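# Identify two dead batteries and move them to recycling

## Task

Six batteries are present and exactly two of them are dead. Place both dead ones, and none of the four good ones, into the recycling box. At the end the box must be upright and level and the bulb must be glowing. A battery can be seated in a holder by pushing it straight down with its negative end resting on the flared top of the spring contact beside the - mark. Anything that stays in place only because the robot is holding it does not count.

## Robot and tools

ROBOT. Two arms, left_arm and right_arm, each with six joints (shoulder pan, shoulder lift, elbow, wrist 1, wrist 2, wrist 3) and a two-finger gripper. A flat block about 9 cm long projects from the last joint axis toward the gripper's -y side and rotates with it, so watch its clearance. Fingers point along the gripper's +z and close along its x. The reported end_effector_position is the midpoint between the pads; fingertips extend 17.5 mm past it. Turning only wrist 3 swings that point around a 25 mm circle.

FRAME. All printed poses share one scene frame in metres: origin on the tabletop midway between the arms, +z up, +x outward over the table, left_arm on the +y side. The names left and right do not refer to image sides. Printed hand positions can be off, more so at long reach. Orientations are quaternions in w,x,y,z order.

execute_actions. Argument actions is a list holding at most one item, or empty. An empty list just returns the present state. A wait item is {"steps": n} with n from 1 to 300 control steps (1/30 s each); it sends nothing new. A motion item is {"rows": [...], "steps": n} with 1 to 15 rows and n up to 15 (default 15). Each row drives one step; if there are fewer rows than steps, the final row repeats. Optional pictures (true/false) decides whether camera images come back. A rejected call moves nothing.

ROW LAYOUT. One list of 18 numbers, each between -1 and 1, covering both arms even if only one moves: left_arm's six joint values, then its gripper position, force_limit, speed; then the same nine for right_arm. Joint values are offsets, not targets: scale 1.0 = 1.989 rad, measured from the joint angles in the most recent result that listed them (before any such result, and for later calls within one reply, from where the arm stands when the action begins). They are not relative to the previous row. All zeros therefore pull the arm back to those reference angles; it is not a pause. Stated joint ranges (rad) for left_arm: pan -3.142..3.142, lift -6.283..6.283, elbow 0.000..3.142, wrists 1-3 -6.283..6.283. right_arm: pan 0.000..6.283, lift -6.283..6.283, elbow -3.142..0.000, wrists -6.283..6.283. Requests more than 0.010 rad beyond a limit are refused; true ends may differ by up to 0.010 rad, and an overshooting request is clipped, sometimes reported as "joint sent to its limit" (absence of that line proves nothing). Each step the joint target is kept within 0.575 rad of the measured angle, and targets that would move the gripper over 100 mm from where it is are scaled back. Motion lags commands by about 0.17 s and speed/acceleration are capped, so after big moves the arm may still be travelling.

GRIPPER NUMBERS (absolute settings, not offsets). position: +1 fully open (50 mm gap), pads meet near -0.65, -1 closes until something blocks them. force_limit per pad: -1 about 20 N, 0 about 102 N, +1 about 185 N (actual may run ~17% higher). speed of gap change: -1 20 mm/s, 0 85, +1 150. To keep a gripper unchanged, repeat its current three numbers; a 0 is a real command. Force_limit and speed only apply once position changes by at least 0.01; to soften a grip, open first. Grip with -1, hold it, and confirm object_status = 2. Codes: 0 moving, 1 blocked while opening, 2 blocked while closing (holding), 3 reached target or pads touched (likely empty, or a very thin item). Any new position resets to 0 briefly. Lost grips re-close automatically except at force_limit -1, where status stays 2 even if the object slipped out. Gripping a fixed object off-centre loosens over time. position_measured counts: gap ≈ (250 - counts) × 0.202 mm.

RESULT LINES. Each arm reports end-effector position, quaternion and velocities; Joint positions and Joint velocities per arm (rad, rad/s); Wrist force and Wrist torque per arm in the end effector's own axes (noisy, offset up to ~4 N, saturate near 50 N; a contact force points from the surface into the arm; "no reading" is harmless). "joint command not followed" means a clearance check altered joint targets; HELD marks steps where the row was not sent. MOTOR HOT appears from 70 °C; at 85 °C an OVER-TEMPERATURE FAULT brakes that arm until it cools, so avoid holding loads idly. Between calls the arms keep heading to the last row's target until they settle or a step is HELD.

zoom_image. Arguments camera (cam_head_left, cam_head_right, cam_high, cam_low, cam_left_wrist, cam_right_wrist) and region [x0, y0, x1, y1] in that camera's pixels, origin top-left, at most 504×504. Head, high and low images are 672x504; wrist images are 616x616. Calibration (intrinsics, distortion, world-to-camera transforms) was supplied and may be off by a few degrees and millimetres.

finished_scene. Argument scene: the number of the current scene. Replying without any tool call ends everything.

AVOID. Dropping or knocking anything off the table, slamming, hard pushes, and arms colliding or pressing on each other. Contact torque reaching a joint's load limit (133 N m for pan, lift, elbow; 24.9 N m for each wrist, held weight included) or any external force of 150 N stops that arm for 10 s and it yields to the contact. Brief outside tugs on held parts or nudges to loose objects can occur; check grips. Smooth, economical motion is preferred.

Each tool is called after ">>>" as name(argument=value, ...), one argument or row to a line, values as JSON.

## Session

>>> execute_actions(
  actions=[],
)

Scene clock: 0.00 s of 8400.00 s.
left_arm: end_effector_position=(+0.2413, +0.0620, +0.3560) position_measured=3 object_status=3 end_effector_quat_wxyz=(-0.016, +0.952, -0.306, -0.011) end_effector_velocity=(-0.000, +0.000, -0.000) end_effector_angular_velocity=(+0.000, +0.000, -0.001) | right_arm: end_effector_position=(+0.6429, -0.7120, +0.1905) position_measured=3 object_status=3 end_effector_quat_wxyz=(+0.424, +0.668, -0.467, +0.395) end_effector_velocity=(-0.000, -0.001, -0.001) end_effector_angular_velocity=(-0.001, +0.003, -0.001)
Joint positions: left_arm=[-1.165 -1.849  1.694 -1.376 -1.568  0.984] | right_arm=[ 3.379 -1.928 -1.947 -0.968  0.337  3.068]
Joint velocities: left_arm=[ 0.    -0.     0.    -0.     0.     0.001] | right_arm=[-0.001 -0.001 -0.    -0.001 -0.    -0.   ]
Motor temperatures (°C, as the motors report them): left_arm=[27 30 31 37 37 36] | right_arm=[29 28 31 37 36 38]
Wrist force (N, on the end effector, along its own x y z axes, offset not removed): no reading
Wrist torque (N m, same axes, about the end effector's origin, offset not removed): no reading

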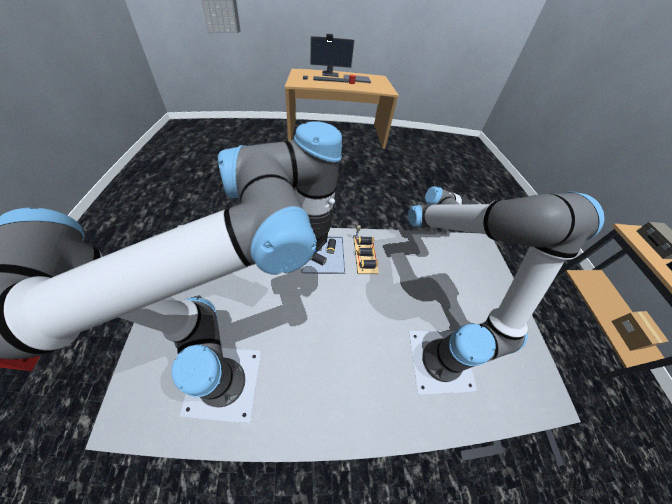

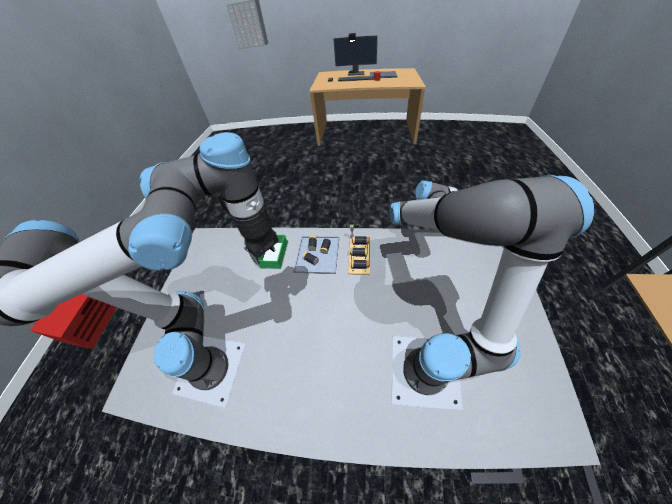

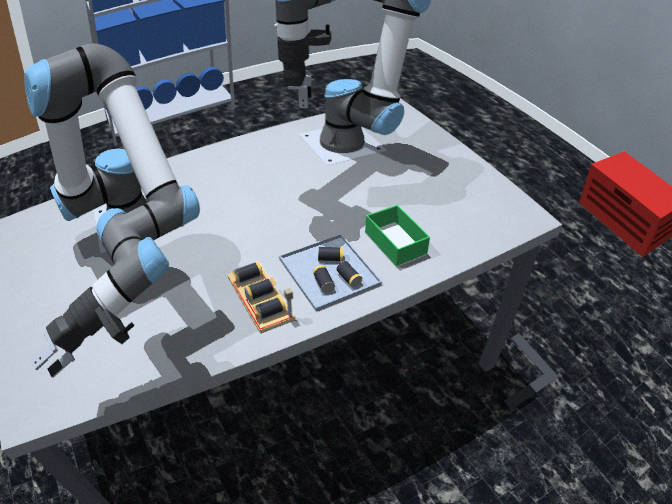

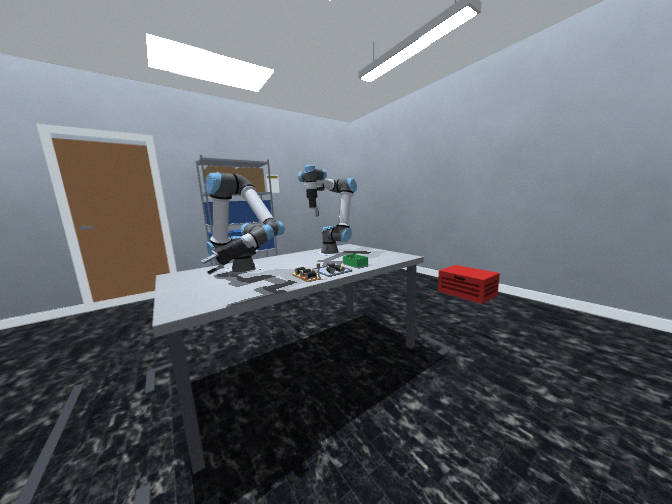

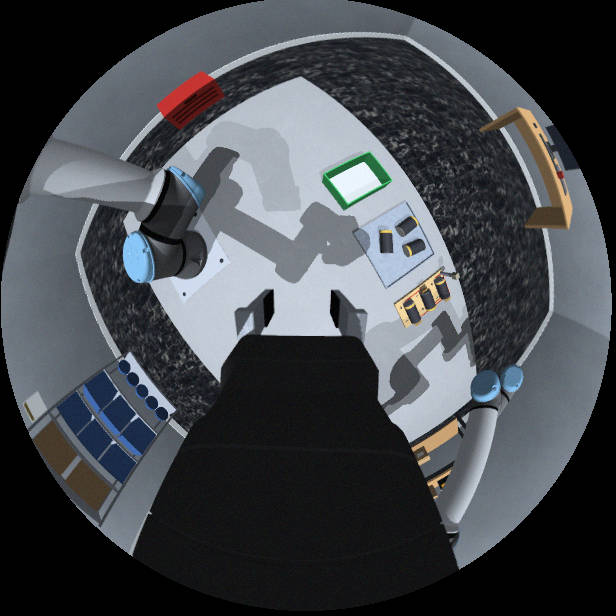

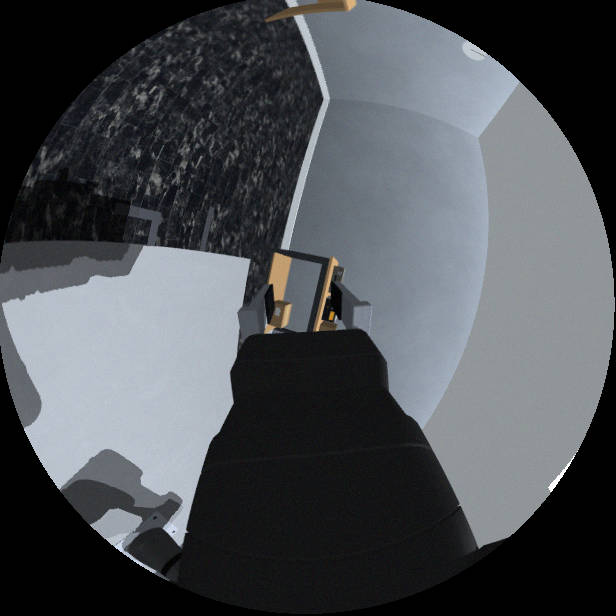

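>>> zoom_image(
  camera="cam_high",
  region=[210, 200, 440, 340],
)

>>> zoom_image(
  camera="cam_head_right",
  region=[250, 215, 390, 285],
)

Region (210, 200, 440, 340) of cam_high's 672x504 image, scaled by 2.191, with more detail than that image has; it fills the top 307 rows of this view, and the rest is white.

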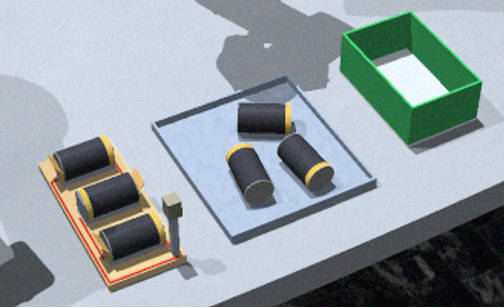

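Region (250, 215, 390, 285) of cam_head_right's 672x504 image, scaled by 3.600, with more detail than that image has.

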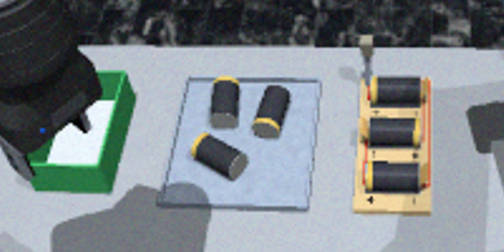

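>>> execute_actions(
  actions=[
    {"rows": [[0.0739,0.4349,-0.2403,-0.2147,-0.0015,-0.2388,1,0,0,0,0,0,0,0,0,1,0,0]], "steps": 15},
  ],
  pictures=false,
)

>>> execute_actions(
  actions=[
    {"steps": 60},
  ],
)

Scene clock: 23.57 s of 8400.00 s.
left_arm: end_effector_position=(+0.3553, -0.1090, +0.3127) position_measured=3 object_status=3 end_effector_quat_wxyz=(+0.026, +0.992, -0.120, +0.017) end_effector_velocity=(+0.232, -0.309, -0.310) end_effector_angular_velocity=(+0.098, +0.085, +0.631) | right_arm: end_effector_position=(+0.6429, -0.7120, +0.1905) position_measured=3 object_status=3 end_effector_quat_wxyz=(+0.424, +0.668, -0.467, +0.395) end_effector_velocity=(+0.000, +0.000, +0.000) end_effector_angular_velocity=(+0.001, -0.002, -0.000)
Joint positions: left_arm=[-1.072 -1.399  1.403 -1.637 -1.57   0.695] | right_arm=[ 3.379 -1.928 -1.947 -0.968  0.337  3.068]
Joint velocities: left_arm=[ 0.147  1.058 -0.495 -0.437 -0.003 -0.485] | right_arm=[-0.     0.     0.     0.001  0.     0.   ]
Motor temperatures (°C, as the motors report them): left_arm=[27 30 31 37 37 36] | right_arm=[29 28 31 37 36 38]
Wrist force (N, on the end effector, along its own x y z axes, offset not removed): left_arm=[-0.7 0.1 3.0] | right_arm=[-0.2 -1.1 2.3]
Wrist torque (N m, same axes, about the end effector's origin, offset not removed): left_arm=[-0.27 0.23 0.20] | right_arm=[-0.12 -0.13 -0.05]
Steps of this call (steps 1 to 90: nothing new was sent; then 20.07 s passed at rest; steps 91 to 105: all 15 steps of this action). Readings (joint positions | what the end effector reports):
91: left_arm=[-1.165 -1.849 1.694 -1.376 -1.568 0.984] | right_arm=[3.379 -1.928 -1.947 -0.968 0.337 3.068] | left_arm position_measured=3 object_status=3 | right_arm position_measured=3 object_status=3
92: left_arm=[-1.160 -1.843 1.688 -1.382 -1.568 0.978] | right_arm=[3.379 -1.928 -1.947 -0.968 0.337 3.068] | left_arm position_measured=3 object_status=3 | right_arm position_measured=3 object_status=3
94: left_arm=[-1.143 -1.791 1.640 -1.426 -1.569 0.931] | right_arm=[3.379 -1.928 -1.947 -0.968 0.337 3.068] | left_arm position_measured=3 object_status=3 | right_arm position_measured=3 object_status=3
98: left_arm=[-1.112 -1.654 1.538 -1.517 -1.569 0.829] | right_arm=[3.379 -1.928 -1.947 -0.968 0.337 3.068] | left_arm position_measured=3 object_status=3 | right_arm position_measured=3 object_status=3
105: the state above

Scene clock: 25.57 s of 8400.00 s.
left_arm: end_effector_position=(+0.4396, -0.2056, +0.1538) position_measured=3 object_status=3 end_effector_quat_wxyz=(+0.000, +1.000, -0.000, -0.000) end_effector_velocity=(-0.000, -0.000, +0.000) end_effector_angular_velocity=(-0.001, -0.000, -0.001) | right_arm: end_effector_position=(+0.6429, -0.7120, +0.1905) position_measured=3 object_status=3 end_effector_quat_wxyz=(+0.424, +0.668, -0.467, +0.395) end_effector_velocity=(-0.000, -0.000, +0.000) end_effector_angular_velocity=(+0.000, -0.001, -0.001)
Joint positions: left_arm=[-1.018 -0.984  1.216 -1.803 -1.571  0.509] | right_arm=[ 3.379 -1.928 -1.947 -0.968  0.337  3.068]
Joint velocities: left_arm=[-0.001 -0.     0.    -0.001  0.     0.   ] | right_arm=[-0.001  0.     0.     0.001  0.     0.   ]
Motor temperatures (°C, as the motors report them): left_arm=[27 30 31 37 37 36] | right_arm=[29 28 31 37 36 38]
Wrist force (N, on the end effector, along its own x y z axes, offset not removed): left_arm=[-5.3 -0.7 -1.4] | right_arm=[0.2 -0.6 1.0]
Wrist torque (N m, same axes, about the end effector's origin, offset not removed): left_arm=[-0.29 1.20 0.23] | right_arm=[0.03 -0.21 -0.19]
Steps of this call (steps 1 to 45: the robot went on to your last target; steps 46 to 60: nothing new was sent). Readings (joint positions | what the end effector reports):
1: left_arm=[-1.067 -1.364 1.386 -1.652 -1.570 0.679] | right_arm=[3.379 -1.928 -1.947 -0.968 0.337 3.068] | left_arm position_measured=3 object_status=3 | right_arm position_measured=3 object_status=3
2: left_arm=[-1.062 -1.328 1.370 -1.667 -1.570 0.662] | right_arm=[3.379 -1.928 -1.947 -0.968 0.337 3.068] | left_arm position_measured=3 object_status=3 | right_arm position_measured=3 object_status=3
4: left_arm=[-1.053 -1.259 1.338 -1.695 -1.571 0.630] | right_arm=[3.379 -1.928 -1.947 -0.968 0.337 3.068] | left_arm position_measured=3 object_status=3 | right_arm position_measured=3 object_status=3
8: left_arm=[-1.035 -1.124 1.276 -1.750 -1.571 0.569] | right_arm=[3.379 -1.928 -1.947 -0.968 0.337 3.068] | left_arm position_measured=3 object_status=3 | right_arm position_measured=3 object_status=3
60: the state above
All arms were judged still, so your last target was given up. Only a new action makes them travel on or press farther. Fingers that are still opening or closing keep moving.
camera_calibration (this result's frames):
cam_left_wrist: T_world_to_cam=[[0.999805, 0.0177712, 0.00855474, -0.443286], [0.0148599, -0.963932, 0.265732, -0.241815], [0.0129686, -0.265553, -0.964009, 0.235826], [0, 0, 0, 1]] pos_world=[0.443734, -0.162591, 0.295388]
cam_right_wrist: T_world_to_cam=[[0.204377, -0.247657, 0.947046, -0.494743], [-0.963891, 0.117812, 0.23882, 0.652352], [-0.170719, -0.961658, -0.214636, -0.386339], [0, 0, 0, 1]] pos_world=[0.663955, -0.570908, 0.229827]

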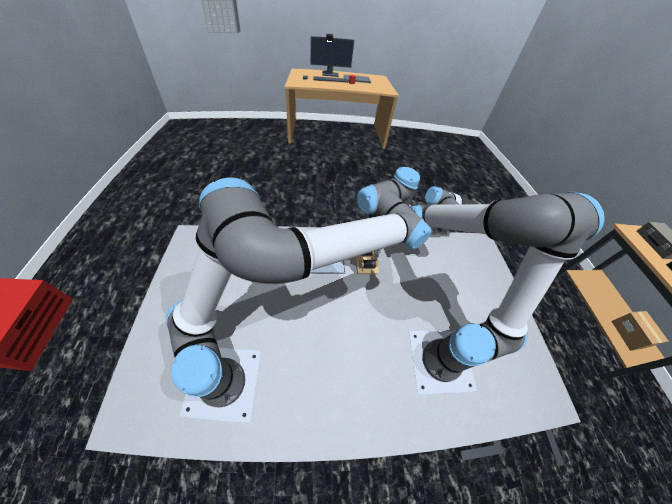

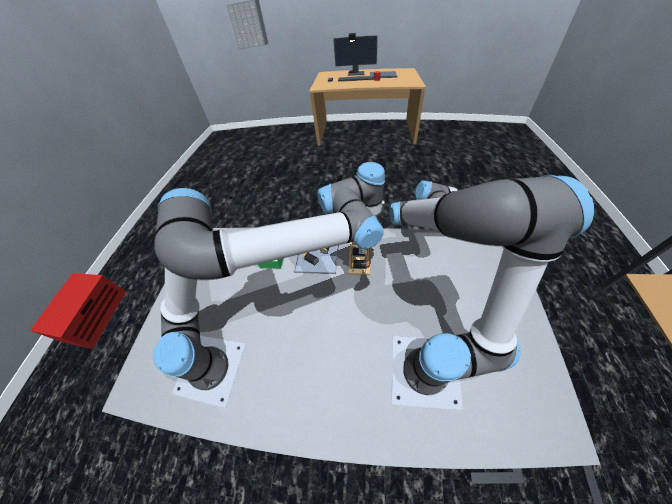

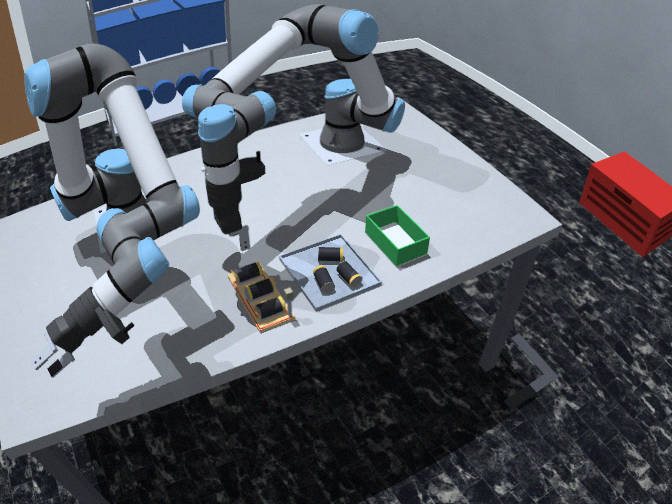

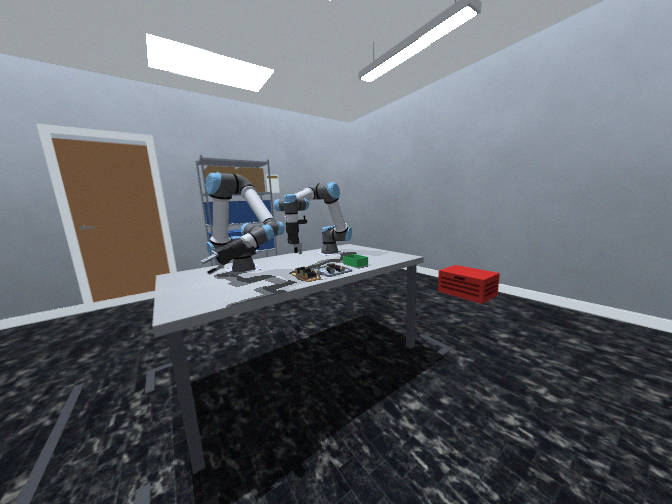

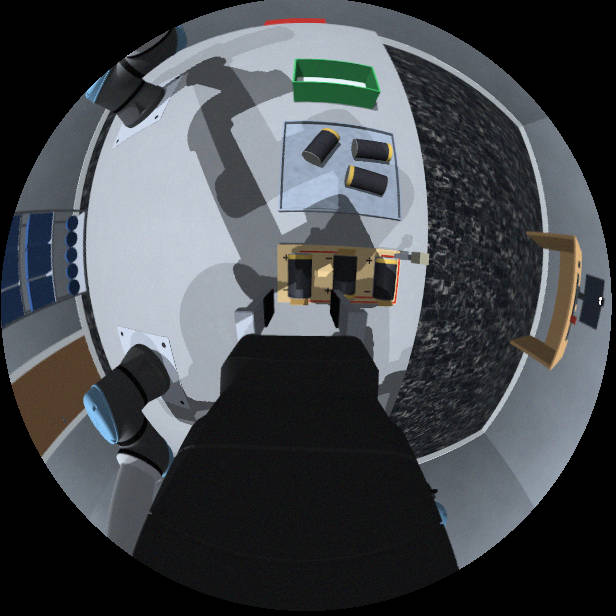

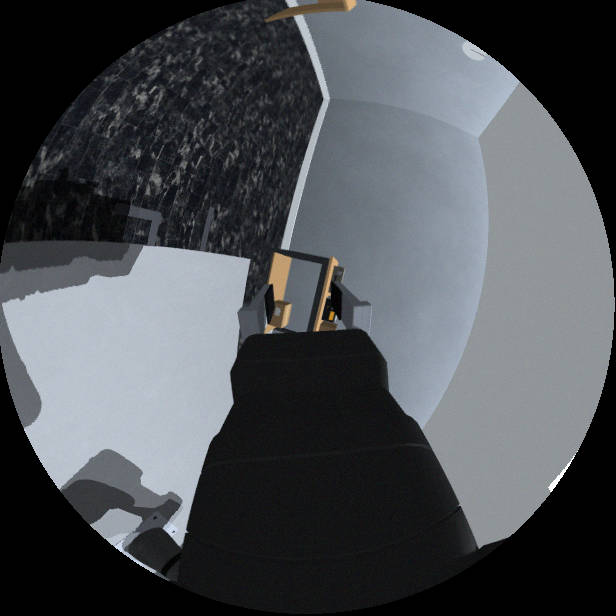

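>>> zoom_image(
  camera="cam_left_wrist",
  region=[260, 110, 460, 310],
)

Region (260, 110, 460, 310) of cam_left_wrist's 616x616 image, scaled by 2.520, with more detail than that image has.

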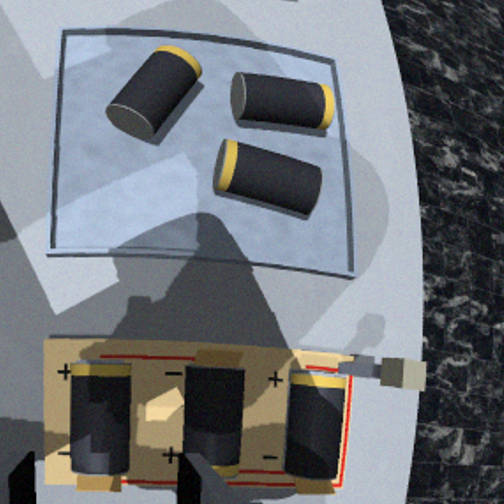

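>>> execute_actions(
  actions=[
    {"rows": [[0.0032,0.0296,0.0791,-0.1086,0,0.0032,1,0,0,-0.4,0,0,0,0,0,1,0,0]], "steps": 15},
  ],
  pictures=false,
)

>>> execute_actions(
  actions=[
    {"steps": 35},
  ],
)

Scene clock: 39.60 s of 8400.00 s.
left_arm: end_effector_position=(+0.4394, -0.1962, +0.0620) position_measured=3 object_status=3 end_effector_quat_wxyz=(-0.000, +1.000, -0.000, -0.000) end_effector_velocity=(-0.001, +0.003, -0.020) end_effector_angular_velocity=(-0.006, -0.004, +0.000) | right_arm: end_effector_position=(+0.5169, -0.8974, +0.1905) position_measured=3 object_status=3 end_effector_quat_wxyz=(+0.484, +0.581, -0.571, +0.319) end_effector_velocity=(-0.352, -0.367, -0.000) end_effector_angular_velocity=(+0.000, +0.001, -0.753)
Joint positions: left_arm=[-1.012 -0.927  1.369 -2.012 -1.571  0.516] | right_arm=[ 3.046 -1.928 -1.947 -0.968  0.337  3.068]
Joint velocities: left_arm=[ 0.001  0.012  0.038 -0.057 -0.     0.   ] | right_arm=[-0.753 -0.001 -0.    -0.001 -0.     0.   ]
Motor temperatures (°C, as the motors report them): left_arm=[27 30 31 37 37 36] | right_arm=[29 28 31 37 36 38]
Wrist force (N, on the end effector, along its own x y z axes, offset not removed): left_arm=[-0.4 -0.9 0.5] | right_arm=[0.7 0.2 2.7]
Wrist torque (N m, same axes, about the end effector's origin, offset not removed): left_arm=[-0.51 0.21 0.11] | right_arm=[0.22 -0.26 -0.12]
Steps of this call (steps 1 to 90: nothing new was sent; then 10.53 s passed at rest; steps 91 to 105: all 15 steps of this action). Readings (joint positions | what the end effector reports):
91: left_arm=[-1.018 -0.984 1.216 -1.803 -1.571 0.509] | right_arm=[3.379 -1.928 -1.947 -0.968 0.337 3.068] | left_arm position_measured=3 object_status=3 | right_arm position_measured=3 object_status=3
92: left_arm=[-1.017 -0.979 1.222 -1.810 -1.571 0.510] | right_arm=[3.373 -1.928 -1.947 -0.968 0.337 3.068] | left_arm position_measured=3 object_status=3 | right_arm position_measured=3 object_status=3
94: left_arm=[-1.015 -0.958 1.270 -1.865 -1.571 0.512] | right_arm=[3.327 -1.928 -1.947 -0.968 0.337 3.068] | left_arm position_measured=3 object_status=3 | right_arm position_measured=3 object_status=3
98: left_arm=[-1.012 -0.936 1.340 -1.969 -1.571 0.515] | right_arm=[3.224 -1.928 -1.947 -0.968 0.337 3.068] | left_arm position_measured=3 object_status=3 | right_arm position_measured=3 object_status=3
105: the state above

Scene clock: 40.77 s of 8400.00 s.
left_arm: end_effector_position=(+0.4393, -0.1958, +0.0596) position_measured=3 object_status=3 end_effector_quat_wxyz=(+0.000, +1.000, -0.000, -0.000) end_effector_velocity=(+0.000, +0.000, -0.000) end_effector_angular_velocity=(+0.000, +0.000, +0.000) | right_arm: end_effector_position=(+0.2577, -1.0658, +0.1905) position_measured=3 object_status=3 end_effector_quat_wxyz=(-0.544, -0.435, +0.689, -0.199) end_effector_velocity=(-0.002, -0.001, +0.000) end_effector_angular_velocity=(-0.000, -0.000, -0.003)
Joint positions: left_arm=[-1.011 -0.925  1.373 -2.019 -1.571  0.516] | right_arm=[ 2.584 -1.928 -1.947 -0.968  0.337  3.068]
Joint velocities: left_arm=[ 0.  0. -0.  0.  0.  0.] | right_arm=[-0.003  0.     0.     0.     0.    -0.   ]
Motor temperatures (°C, as the motors report them): left_arm=[27 30 31 37 37 36] | right_arm=[29 28 31 37 36 38]
Wrist force (N, on the end effector, along its own x y z axes, offset not removed): left_arm=[-1.3 -2.0 -0.6] | right_arm=[0.3 0.3 1.3]
Wrist torque (N m, same axes, about the end effector's origin, offset not removed): left_arm=[-0.54 0.47 0.14] | right_arm=[0.14 -0.23 -0.13]
Steps of this call (steps 1 to 35: the robot went on to your last target). Readings (joint positions | what the end effector reports):
1: left_arm=[-1.012 -0.927 1.370 -2.014 -1.571 0.516] | right_arm=[3.020 -1.928 -1.947 -0.968 0.337 3.068] | left_arm position_measured=3 object_status=3 | right_arm position_measured=3 object_status=3
2: left_arm=[-1.012 -0.926 1.371 -2.015 -1.571 0.516] | right_arm=[2.995 -1.928 -1.947 -0.968 0.337 3.068] | left_arm position_measured=3 object_status=3 | right_arm position_measured=3 object_status=3
4: left_arm=[-1.011 -0.926 1.372 -2.017 -1.571 0.516] | right_arm=[2.944 -1.928 -1.947 -0.968 0.337 3.068] | left_arm position_measured=3 object_status=3 | right_arm position_measured=3 object_status=3
8: left_arm=[-1.011 -0.926 1.373 -2.018 -1.571 0.516] | right_arm=[2.842 -1.928 -1.947 -0.968 0.337 3.068] | left_arm position_measured=3 object_status=3 | right_arm position_measured=3 object_status=3
35: the state above
camera_calibration (this result's frames):
cam_left_wrist: T_world_to_cam=[[0.999806, 0.0177697, 0.00846377, -0.442347], [0.0148848, -0.963978, 0.265566, -0.207332], [0.0128779, -0.265388, -0.964056, 0.147656], [0, 0, 0, 1]] pos_world=[0.443446, -0.152816, 0.201153]
cam_right_wrist: T_world_to_cam=[[-0.0337284, -0.319322, 0.947046, -0.518626], [-0.590759, 0.770694, 0.23882, 0.922351], [-0.806143, -0.55142, -0.214636, -0.191299], [0, 0, 0, 1]] pos_world=[0.373179, -0.981945, 0.229827]

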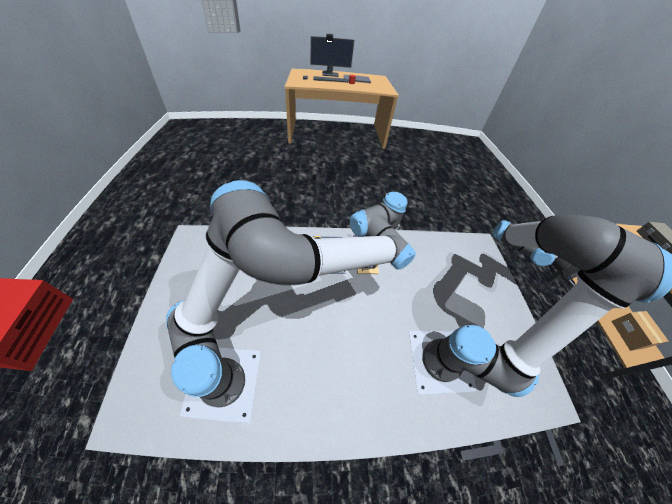

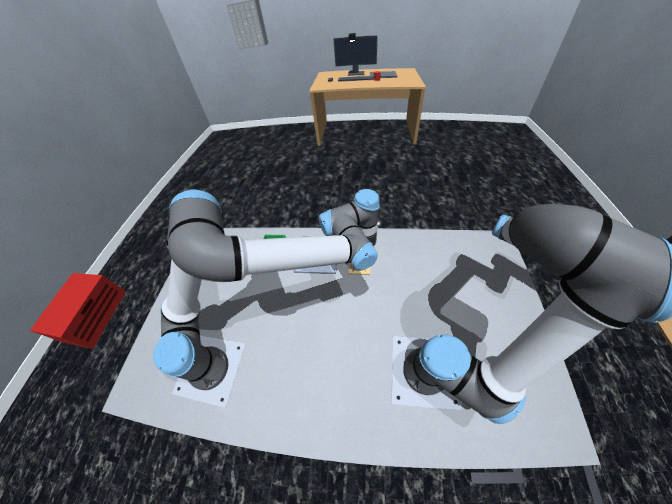

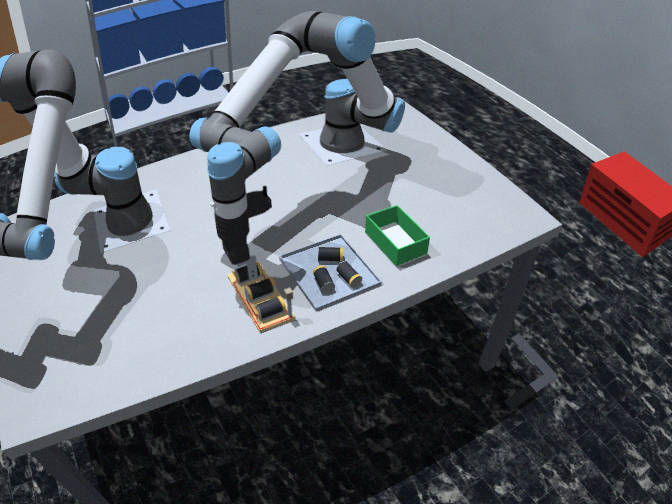

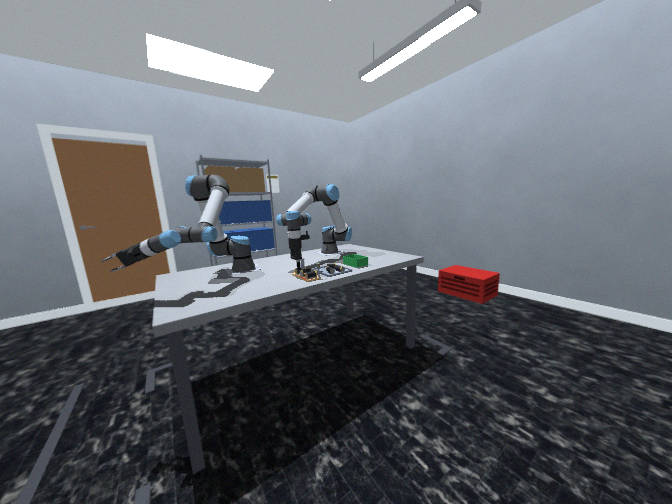

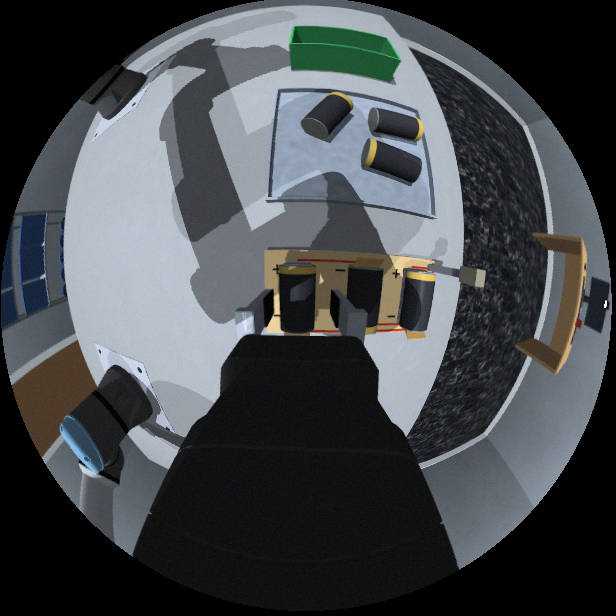

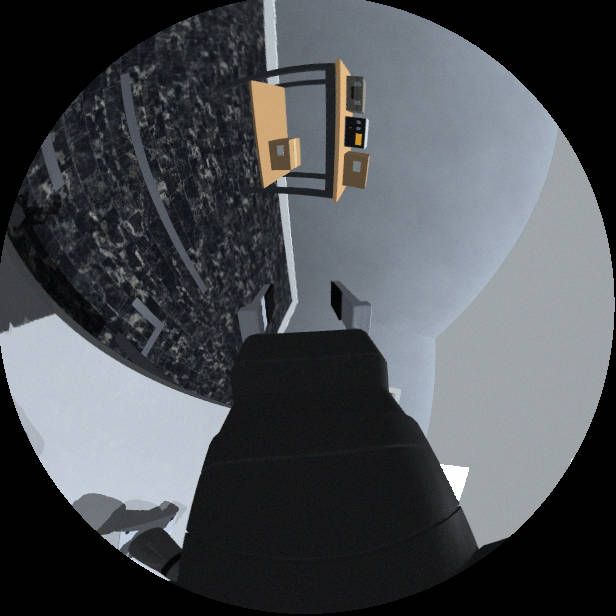

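>>> execute_actions(
  actions=[
    {"rows": [[-0.0025,0.0107,0.0166,-0.0273,0,-0.0025,1,0,0,0,0,0,0,0,0,1,0,0]], "steps": 15},
  ],
  pictures=false,
)

>>> execute_actions(
  actions=[
    {"steps": 15},
  ],
)

>>> zoom_image(
  camera="cam_high",
  region=[200, 230, 320, 340],
)

Scene clock: 47.40 s of 8400.00 s.
left_arm: end_effector_position=(+0.4354, -0.1959, +0.0357) position_measured=3 object_status=3 end_effector_quat_wxyz=(+0.000, +1.000, -0.000, -0.000) end_effector_velocity=(-0.001, -0.000, -0.004) end_effector_angular_velocity=(-0.001, -0.000, -0.001) | right_arm: end_effector_position=(+0.2577, -1.0658, +0.1905) position_measured=3 object_status=3 end_effector_quat_wxyz=(-0.544, -0.435, +0.689, -0.199) end_effector_velocity=(+0.000, +0.000, +0.001) end_effector_angular_velocity=(-0.002, -0.002, +0.001)
Joint positions: left_arm=[-1.016 -0.905  1.406 -2.072 -1.571  0.511] | right_arm=[ 2.584 -1.928 -1.947 -0.968  0.337  3.068]
Joint velocities: left_arm=[-0.002  0.004  0.006 -0.011  0.    -0.001] | right_arm=[ 0.001  0.002  0.     0.001 -0.    -0.   ]
Motor temperatures (°C, as the motors report them): left_arm=[27 30 31 37 37 36] | right_arm=[29 28 31 37 36 38]
Wrist force (N, on the end effector, along its own x y z axes, offset not removed): left_arm=[-1.6 0.6 0.5] | right_arm=[-1.1 0.1 2.8]
Wrist torque (N m, same axes, about the end effector's origin, offset not removed): left_arm=[-0.03 0.25 0.19] | right_arm=[0.15 0.05 -0.12]
Steps of this call (steps 1 to 15: the robot went on to your last target; steps 16 to 90: nothing new was sent; then 3.13 s passed at rest; steps 91 to 105: all 15 steps of this action). Readings (joint positions | what the end effector reports):
91: left_arm=[-1.011 -0.925 1.374 -2.019 -1.571 0.516] | right_arm=[2.584 -1.928 -1.947 -0.968 0.337 3.068] | left_arm position_measured=3 object_status=3 | right_arm position_measured=3 object_status=3
92: left_arm=[-1.012 -0.923 1.377 -2.025 -1.571 0.515] | right_arm=[2.584 -1.928 -1.947 -0.968 0.337 3.068] | left_arm position_measured=3 object_status=3 | right_arm position_measured=3 object_status=3
94: left_arm=[-1.013 -0.915 1.389 -2.043 -1.571 0.514] | right_arm=[2.584 -1.928 -1.947 -0.968 0.337 3.068] | left_arm position_measured=3 object_status=3 | right_arm position_measured=3 object_status=3
98: left_arm=[-1.015 -0.908 1.401 -2.064 -1.571 0.512] | right_arm=[2.584 -1.928 -1.947 -0.968 0.337 3.068] | left_arm position_measured=3 object_status=3 | right_arm position_measured=3 object_status=3
105: the state above

Scene clock: 47.90 s of 8400.00 s.
left_arm: end_effector_position=(+0.4353, -0.1959, +0.0351) position_measured=3 object_status=3 end_effector_quat_wxyz=(+0.000, +1.000, -0.000, -0.000) end_effector_velocity=(+0.000, +0.001, -0.000) end_effector_angular_velocity=(+0.000, +0.000, +0.000) | right_arm: end_effector_position=(+0.2577, -1.0658, +0.1905) position_measured=3 object_status=3 end_effector_quat_wxyz=(-0.544, -0.435, +0.689, -0.199) end_effector_velocity=(-0.000, -0.000, +0.000) end_effector_angular_velocity=(-0.001, -0.001, -0.001)
Joint positions: left_arm=[-1.016 -0.904  1.406 -2.073 -1.571  0.511] | right_arm=[ 2.584 -1.928 -1.947 -0.968  0.337  3.068]
Joint velocities: left_arm=[ 0.001  0.     0.001 -0.    -0.     0.001] | right_arm=[-0.001  0.001  0.    -0.    -0.     0.   ]
Motor temperatures (°C, as the motors report them): left_arm=[27 30 31 37 37 36] | right_arm=[29 28 31 37 36 38]
Wrist force (N, on the end effector, along its own x y z axes, offset not removed): left_arm=[-2.3 -1.0 3.1] | right_arm=[0.1 -0.4 2.7]
Wrist torque (N m, same axes, about the end effector's origin, offset not removed): left_arm=[-0.26 0.41 0.15] | right_arm=[0.09 -0.18 -0.16]
Steps of this call (steps 1 to 15: the robot went on to your last target). Readings (joint positions | what the end effector reports):
1: left_arm=[-1.016 -0.905 1.406 -2.072 -1.571 0.511] | right_arm=[2.584 -1.928 -1.947 -0.968 0.337 3.068] | left_arm position_measured=3 object_status=3 | right_arm position_measured=3 object_status=3
2: left_arm=[-1.016 -0.904 1.406 -2.073 -1.571 0.511] | right_arm=[2.584 -1.928 -1.947 -0.968 0.337 3.068] | left_arm position_measured=3 object_status=3 | right_arm position_measured=3 object_status=3
4: left_arm=[-1.016 -0.904 1.406 -2.073 -1.571 0.511] | right_arm=[2.584 -1.928 -1.947 -0.968 0.337 3.068] | left_arm position_measured=3 object_status=3 | right_arm position_measured=3 object_status=3
8: left_arm=[-1.016 -0.904 1.406 -2.073 -1.571 0.511] | right_arm=[2.584 -1.928 -1.947 -0.968 0.337 3.068] | left_arm position_measured=3 object_status=3 | right_arm position_measured=3 object_status=3
15: the state above
All arms were judged still, so your last target was given up. Only a new action makes them travel on or press farther. Fingers that are still opening or closing keep moving.
camera_calibration (this result's frames):
cam_left_wrist: T_world_to_cam=[[0.999806, 0.0177711, 0.00847651, -0.438143], [0.0148829, -0.963981, 0.265556, -0.200837], [0.0128904, -0.265378, -0.964058, 0.124128], [0, 0, 0, 1]] pos_world=[0.439447, -0.152876, 0.176714]
cam_right_wrist: T_world_to_cam=[[-0.0337286, -0.319321, 0.947046, -0.518626], [-0.590758, 0.770694, 0.23882, 0.922351], [-0.806143, -0.55142, -0.214636, -0.191299], [0, 0, 0, 1]] pos_world=[0.373179, -0.981945, 0.229827]

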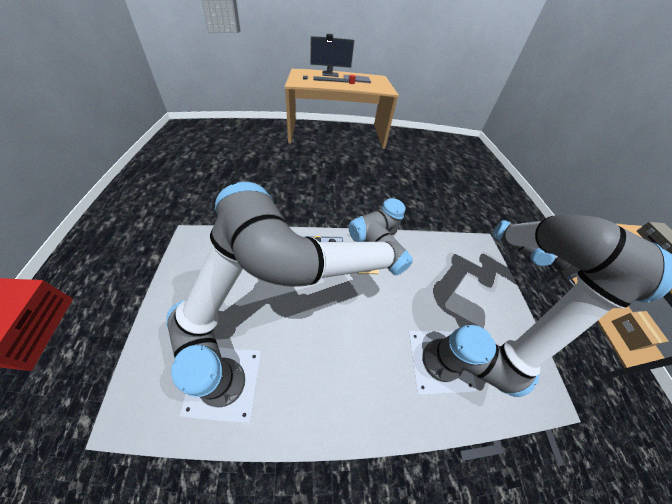

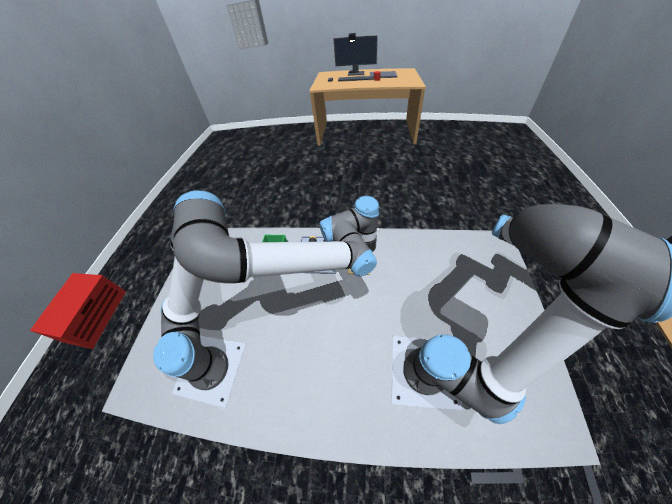

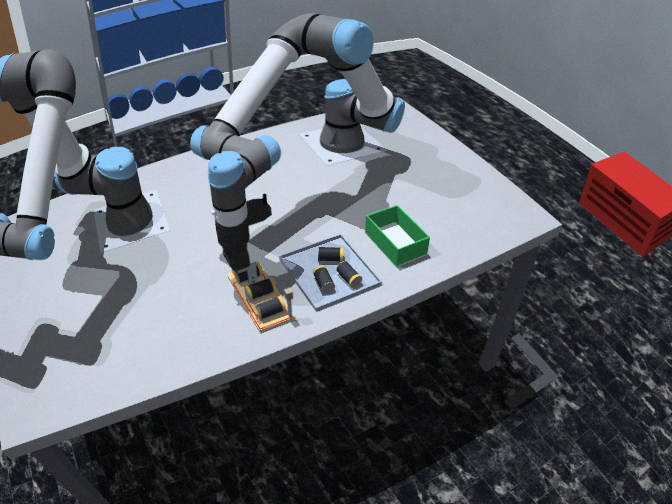

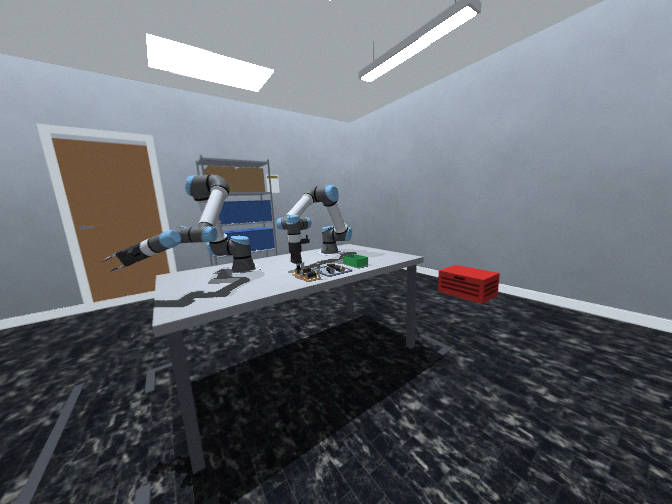

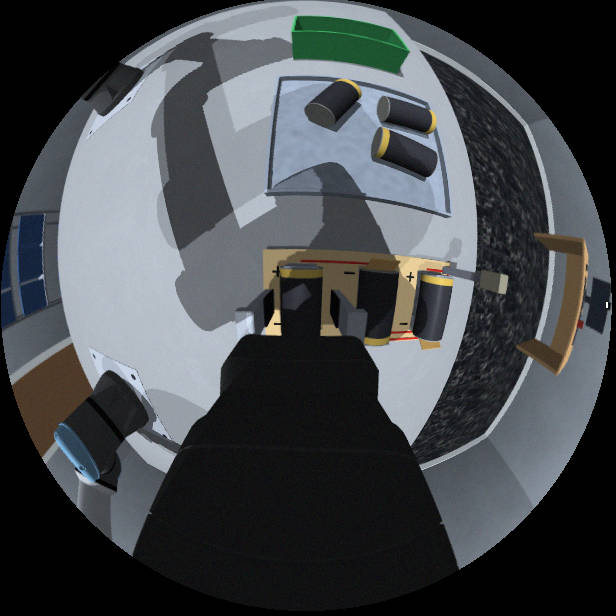

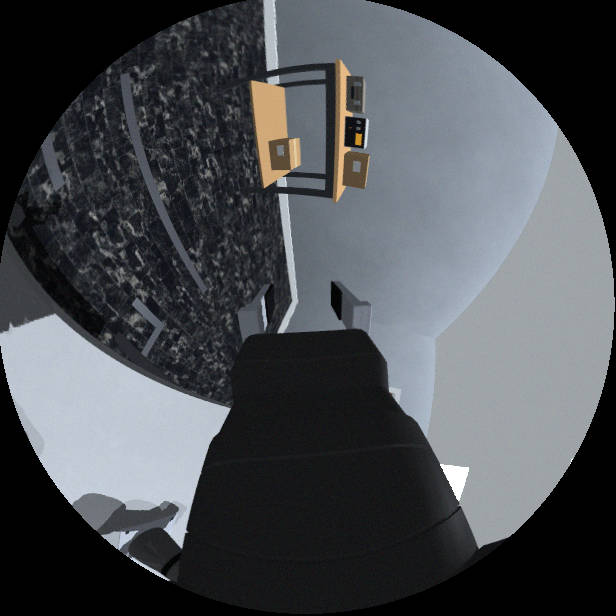

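Region (200, 230, 320, 340) of cam_high's 672x504 image, scaled by 4.200, with more detail than that image has; it fills the top 462 rows of this view, and the rest is white.

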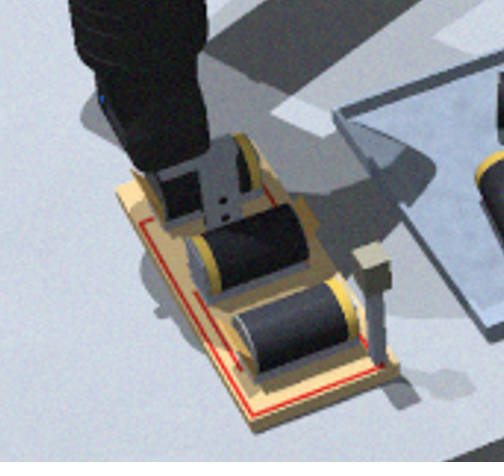

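>>> execute_actions(
  actions=[
    {"rows": [[0,0,0,0,0,0,-1,-0.3,0,0,0,0,0,0,0,1,0,0]], "steps": 15},
  ],
  pictures=false,
)

Scene clock: 50.50 s of 8400.00 s.
left_arm: end_effector_position=(+0.4353, -0.1959, +0.0351) position_measured=91 object_status=2 end_effector_quat_wxyz=(+0.000, +1.000, -0.000, -0.000) end_effector_velocity=(-0.000, -0.000, -0.000) end_effector_angular_velocity=(+0.001, +0.000, -0.001) | right_arm: end_effector_position=(+0.2577, -1.0658, +0.1905) position_measured=3 object_status=3 end_effector_quat_wxyz=(-0.544, -0.435, +0.689, -0.199) end_effector_velocity=(+0.000, +0.000, +0.000) end_effector_angular_velocity=(-0.000, +0.000, +0.001)
Joint positions: left_arm=[-1.016 -0.904  1.406 -2.073 -1.571  0.511] | right_arm=[ 2.584 -1.928 -1.947 -0.968  0.337  3.068]
Joint velocities: left_arm=[-0.     0.001  0.     0.     0.     0.001] | right_arm=[ 0.001  0.    -0.    -0.001 -0.     0.   ]
Motor temperatures (°C, as the motors report them): left_arm=[27 30 31 37 37 36] | right_arm=[29 28 31 37 36 38]
Wrist force (N, on the end effector, along its own x y z axes, offset not removed): left_arm=[-5.1 -2.9 0.3] | right_arm=[0.4 -0.1 1.6]
Wrist torque (N m, same axes, about the end effector's origin, offset not removed): left_arm=[-0.77 0.65 0.31] | right_arm=[0.11 -0.14 -0.07]
Steps of this call (steps 1 to 63: nothing new was sent; steps 64 to 78: all 15 steps of this action). Readings (joint positions | what the end effector reports):
64: left_arm=[-1.016 -0.904 1.406 -2.073 -1.571 0.511] | right_arm=[2.584 -1.928 -1.947 -0.968 0.337 3.068] | left_arm position_measured=8 object_status=0 | right_arm position_measured=3 object_status=3
65: left_arm=[-1.016 -0.904 1.406 -2.073 -1.571 0.511] | right_arm=[2.584 -1.928 -1.947 -0.968 0.337 3.068] | left_arm position_measured=23 object_status=0 | right_arm position_measured=3 object_status=3
67: left_arm=[-1.016 -0.904 1.406 -2.073 -1.571 0.511] | right_arm=[2.584 -1.928 -1.947 -0.968 0.337 3.068] | left_arm position_measured=51 object_status=0 | right_arm position_measured=3 object_status=3
71: left_arm=[-1.016 -0.904 1.406 -2.073 -1.571 0.511] | right_arm=[2.584 -1.928 -1.947 -0.968 0.337 3.068] | left_arm position_measured=91 object_status=0 | right_arm position_measured=3 object_status=3
78: the state above


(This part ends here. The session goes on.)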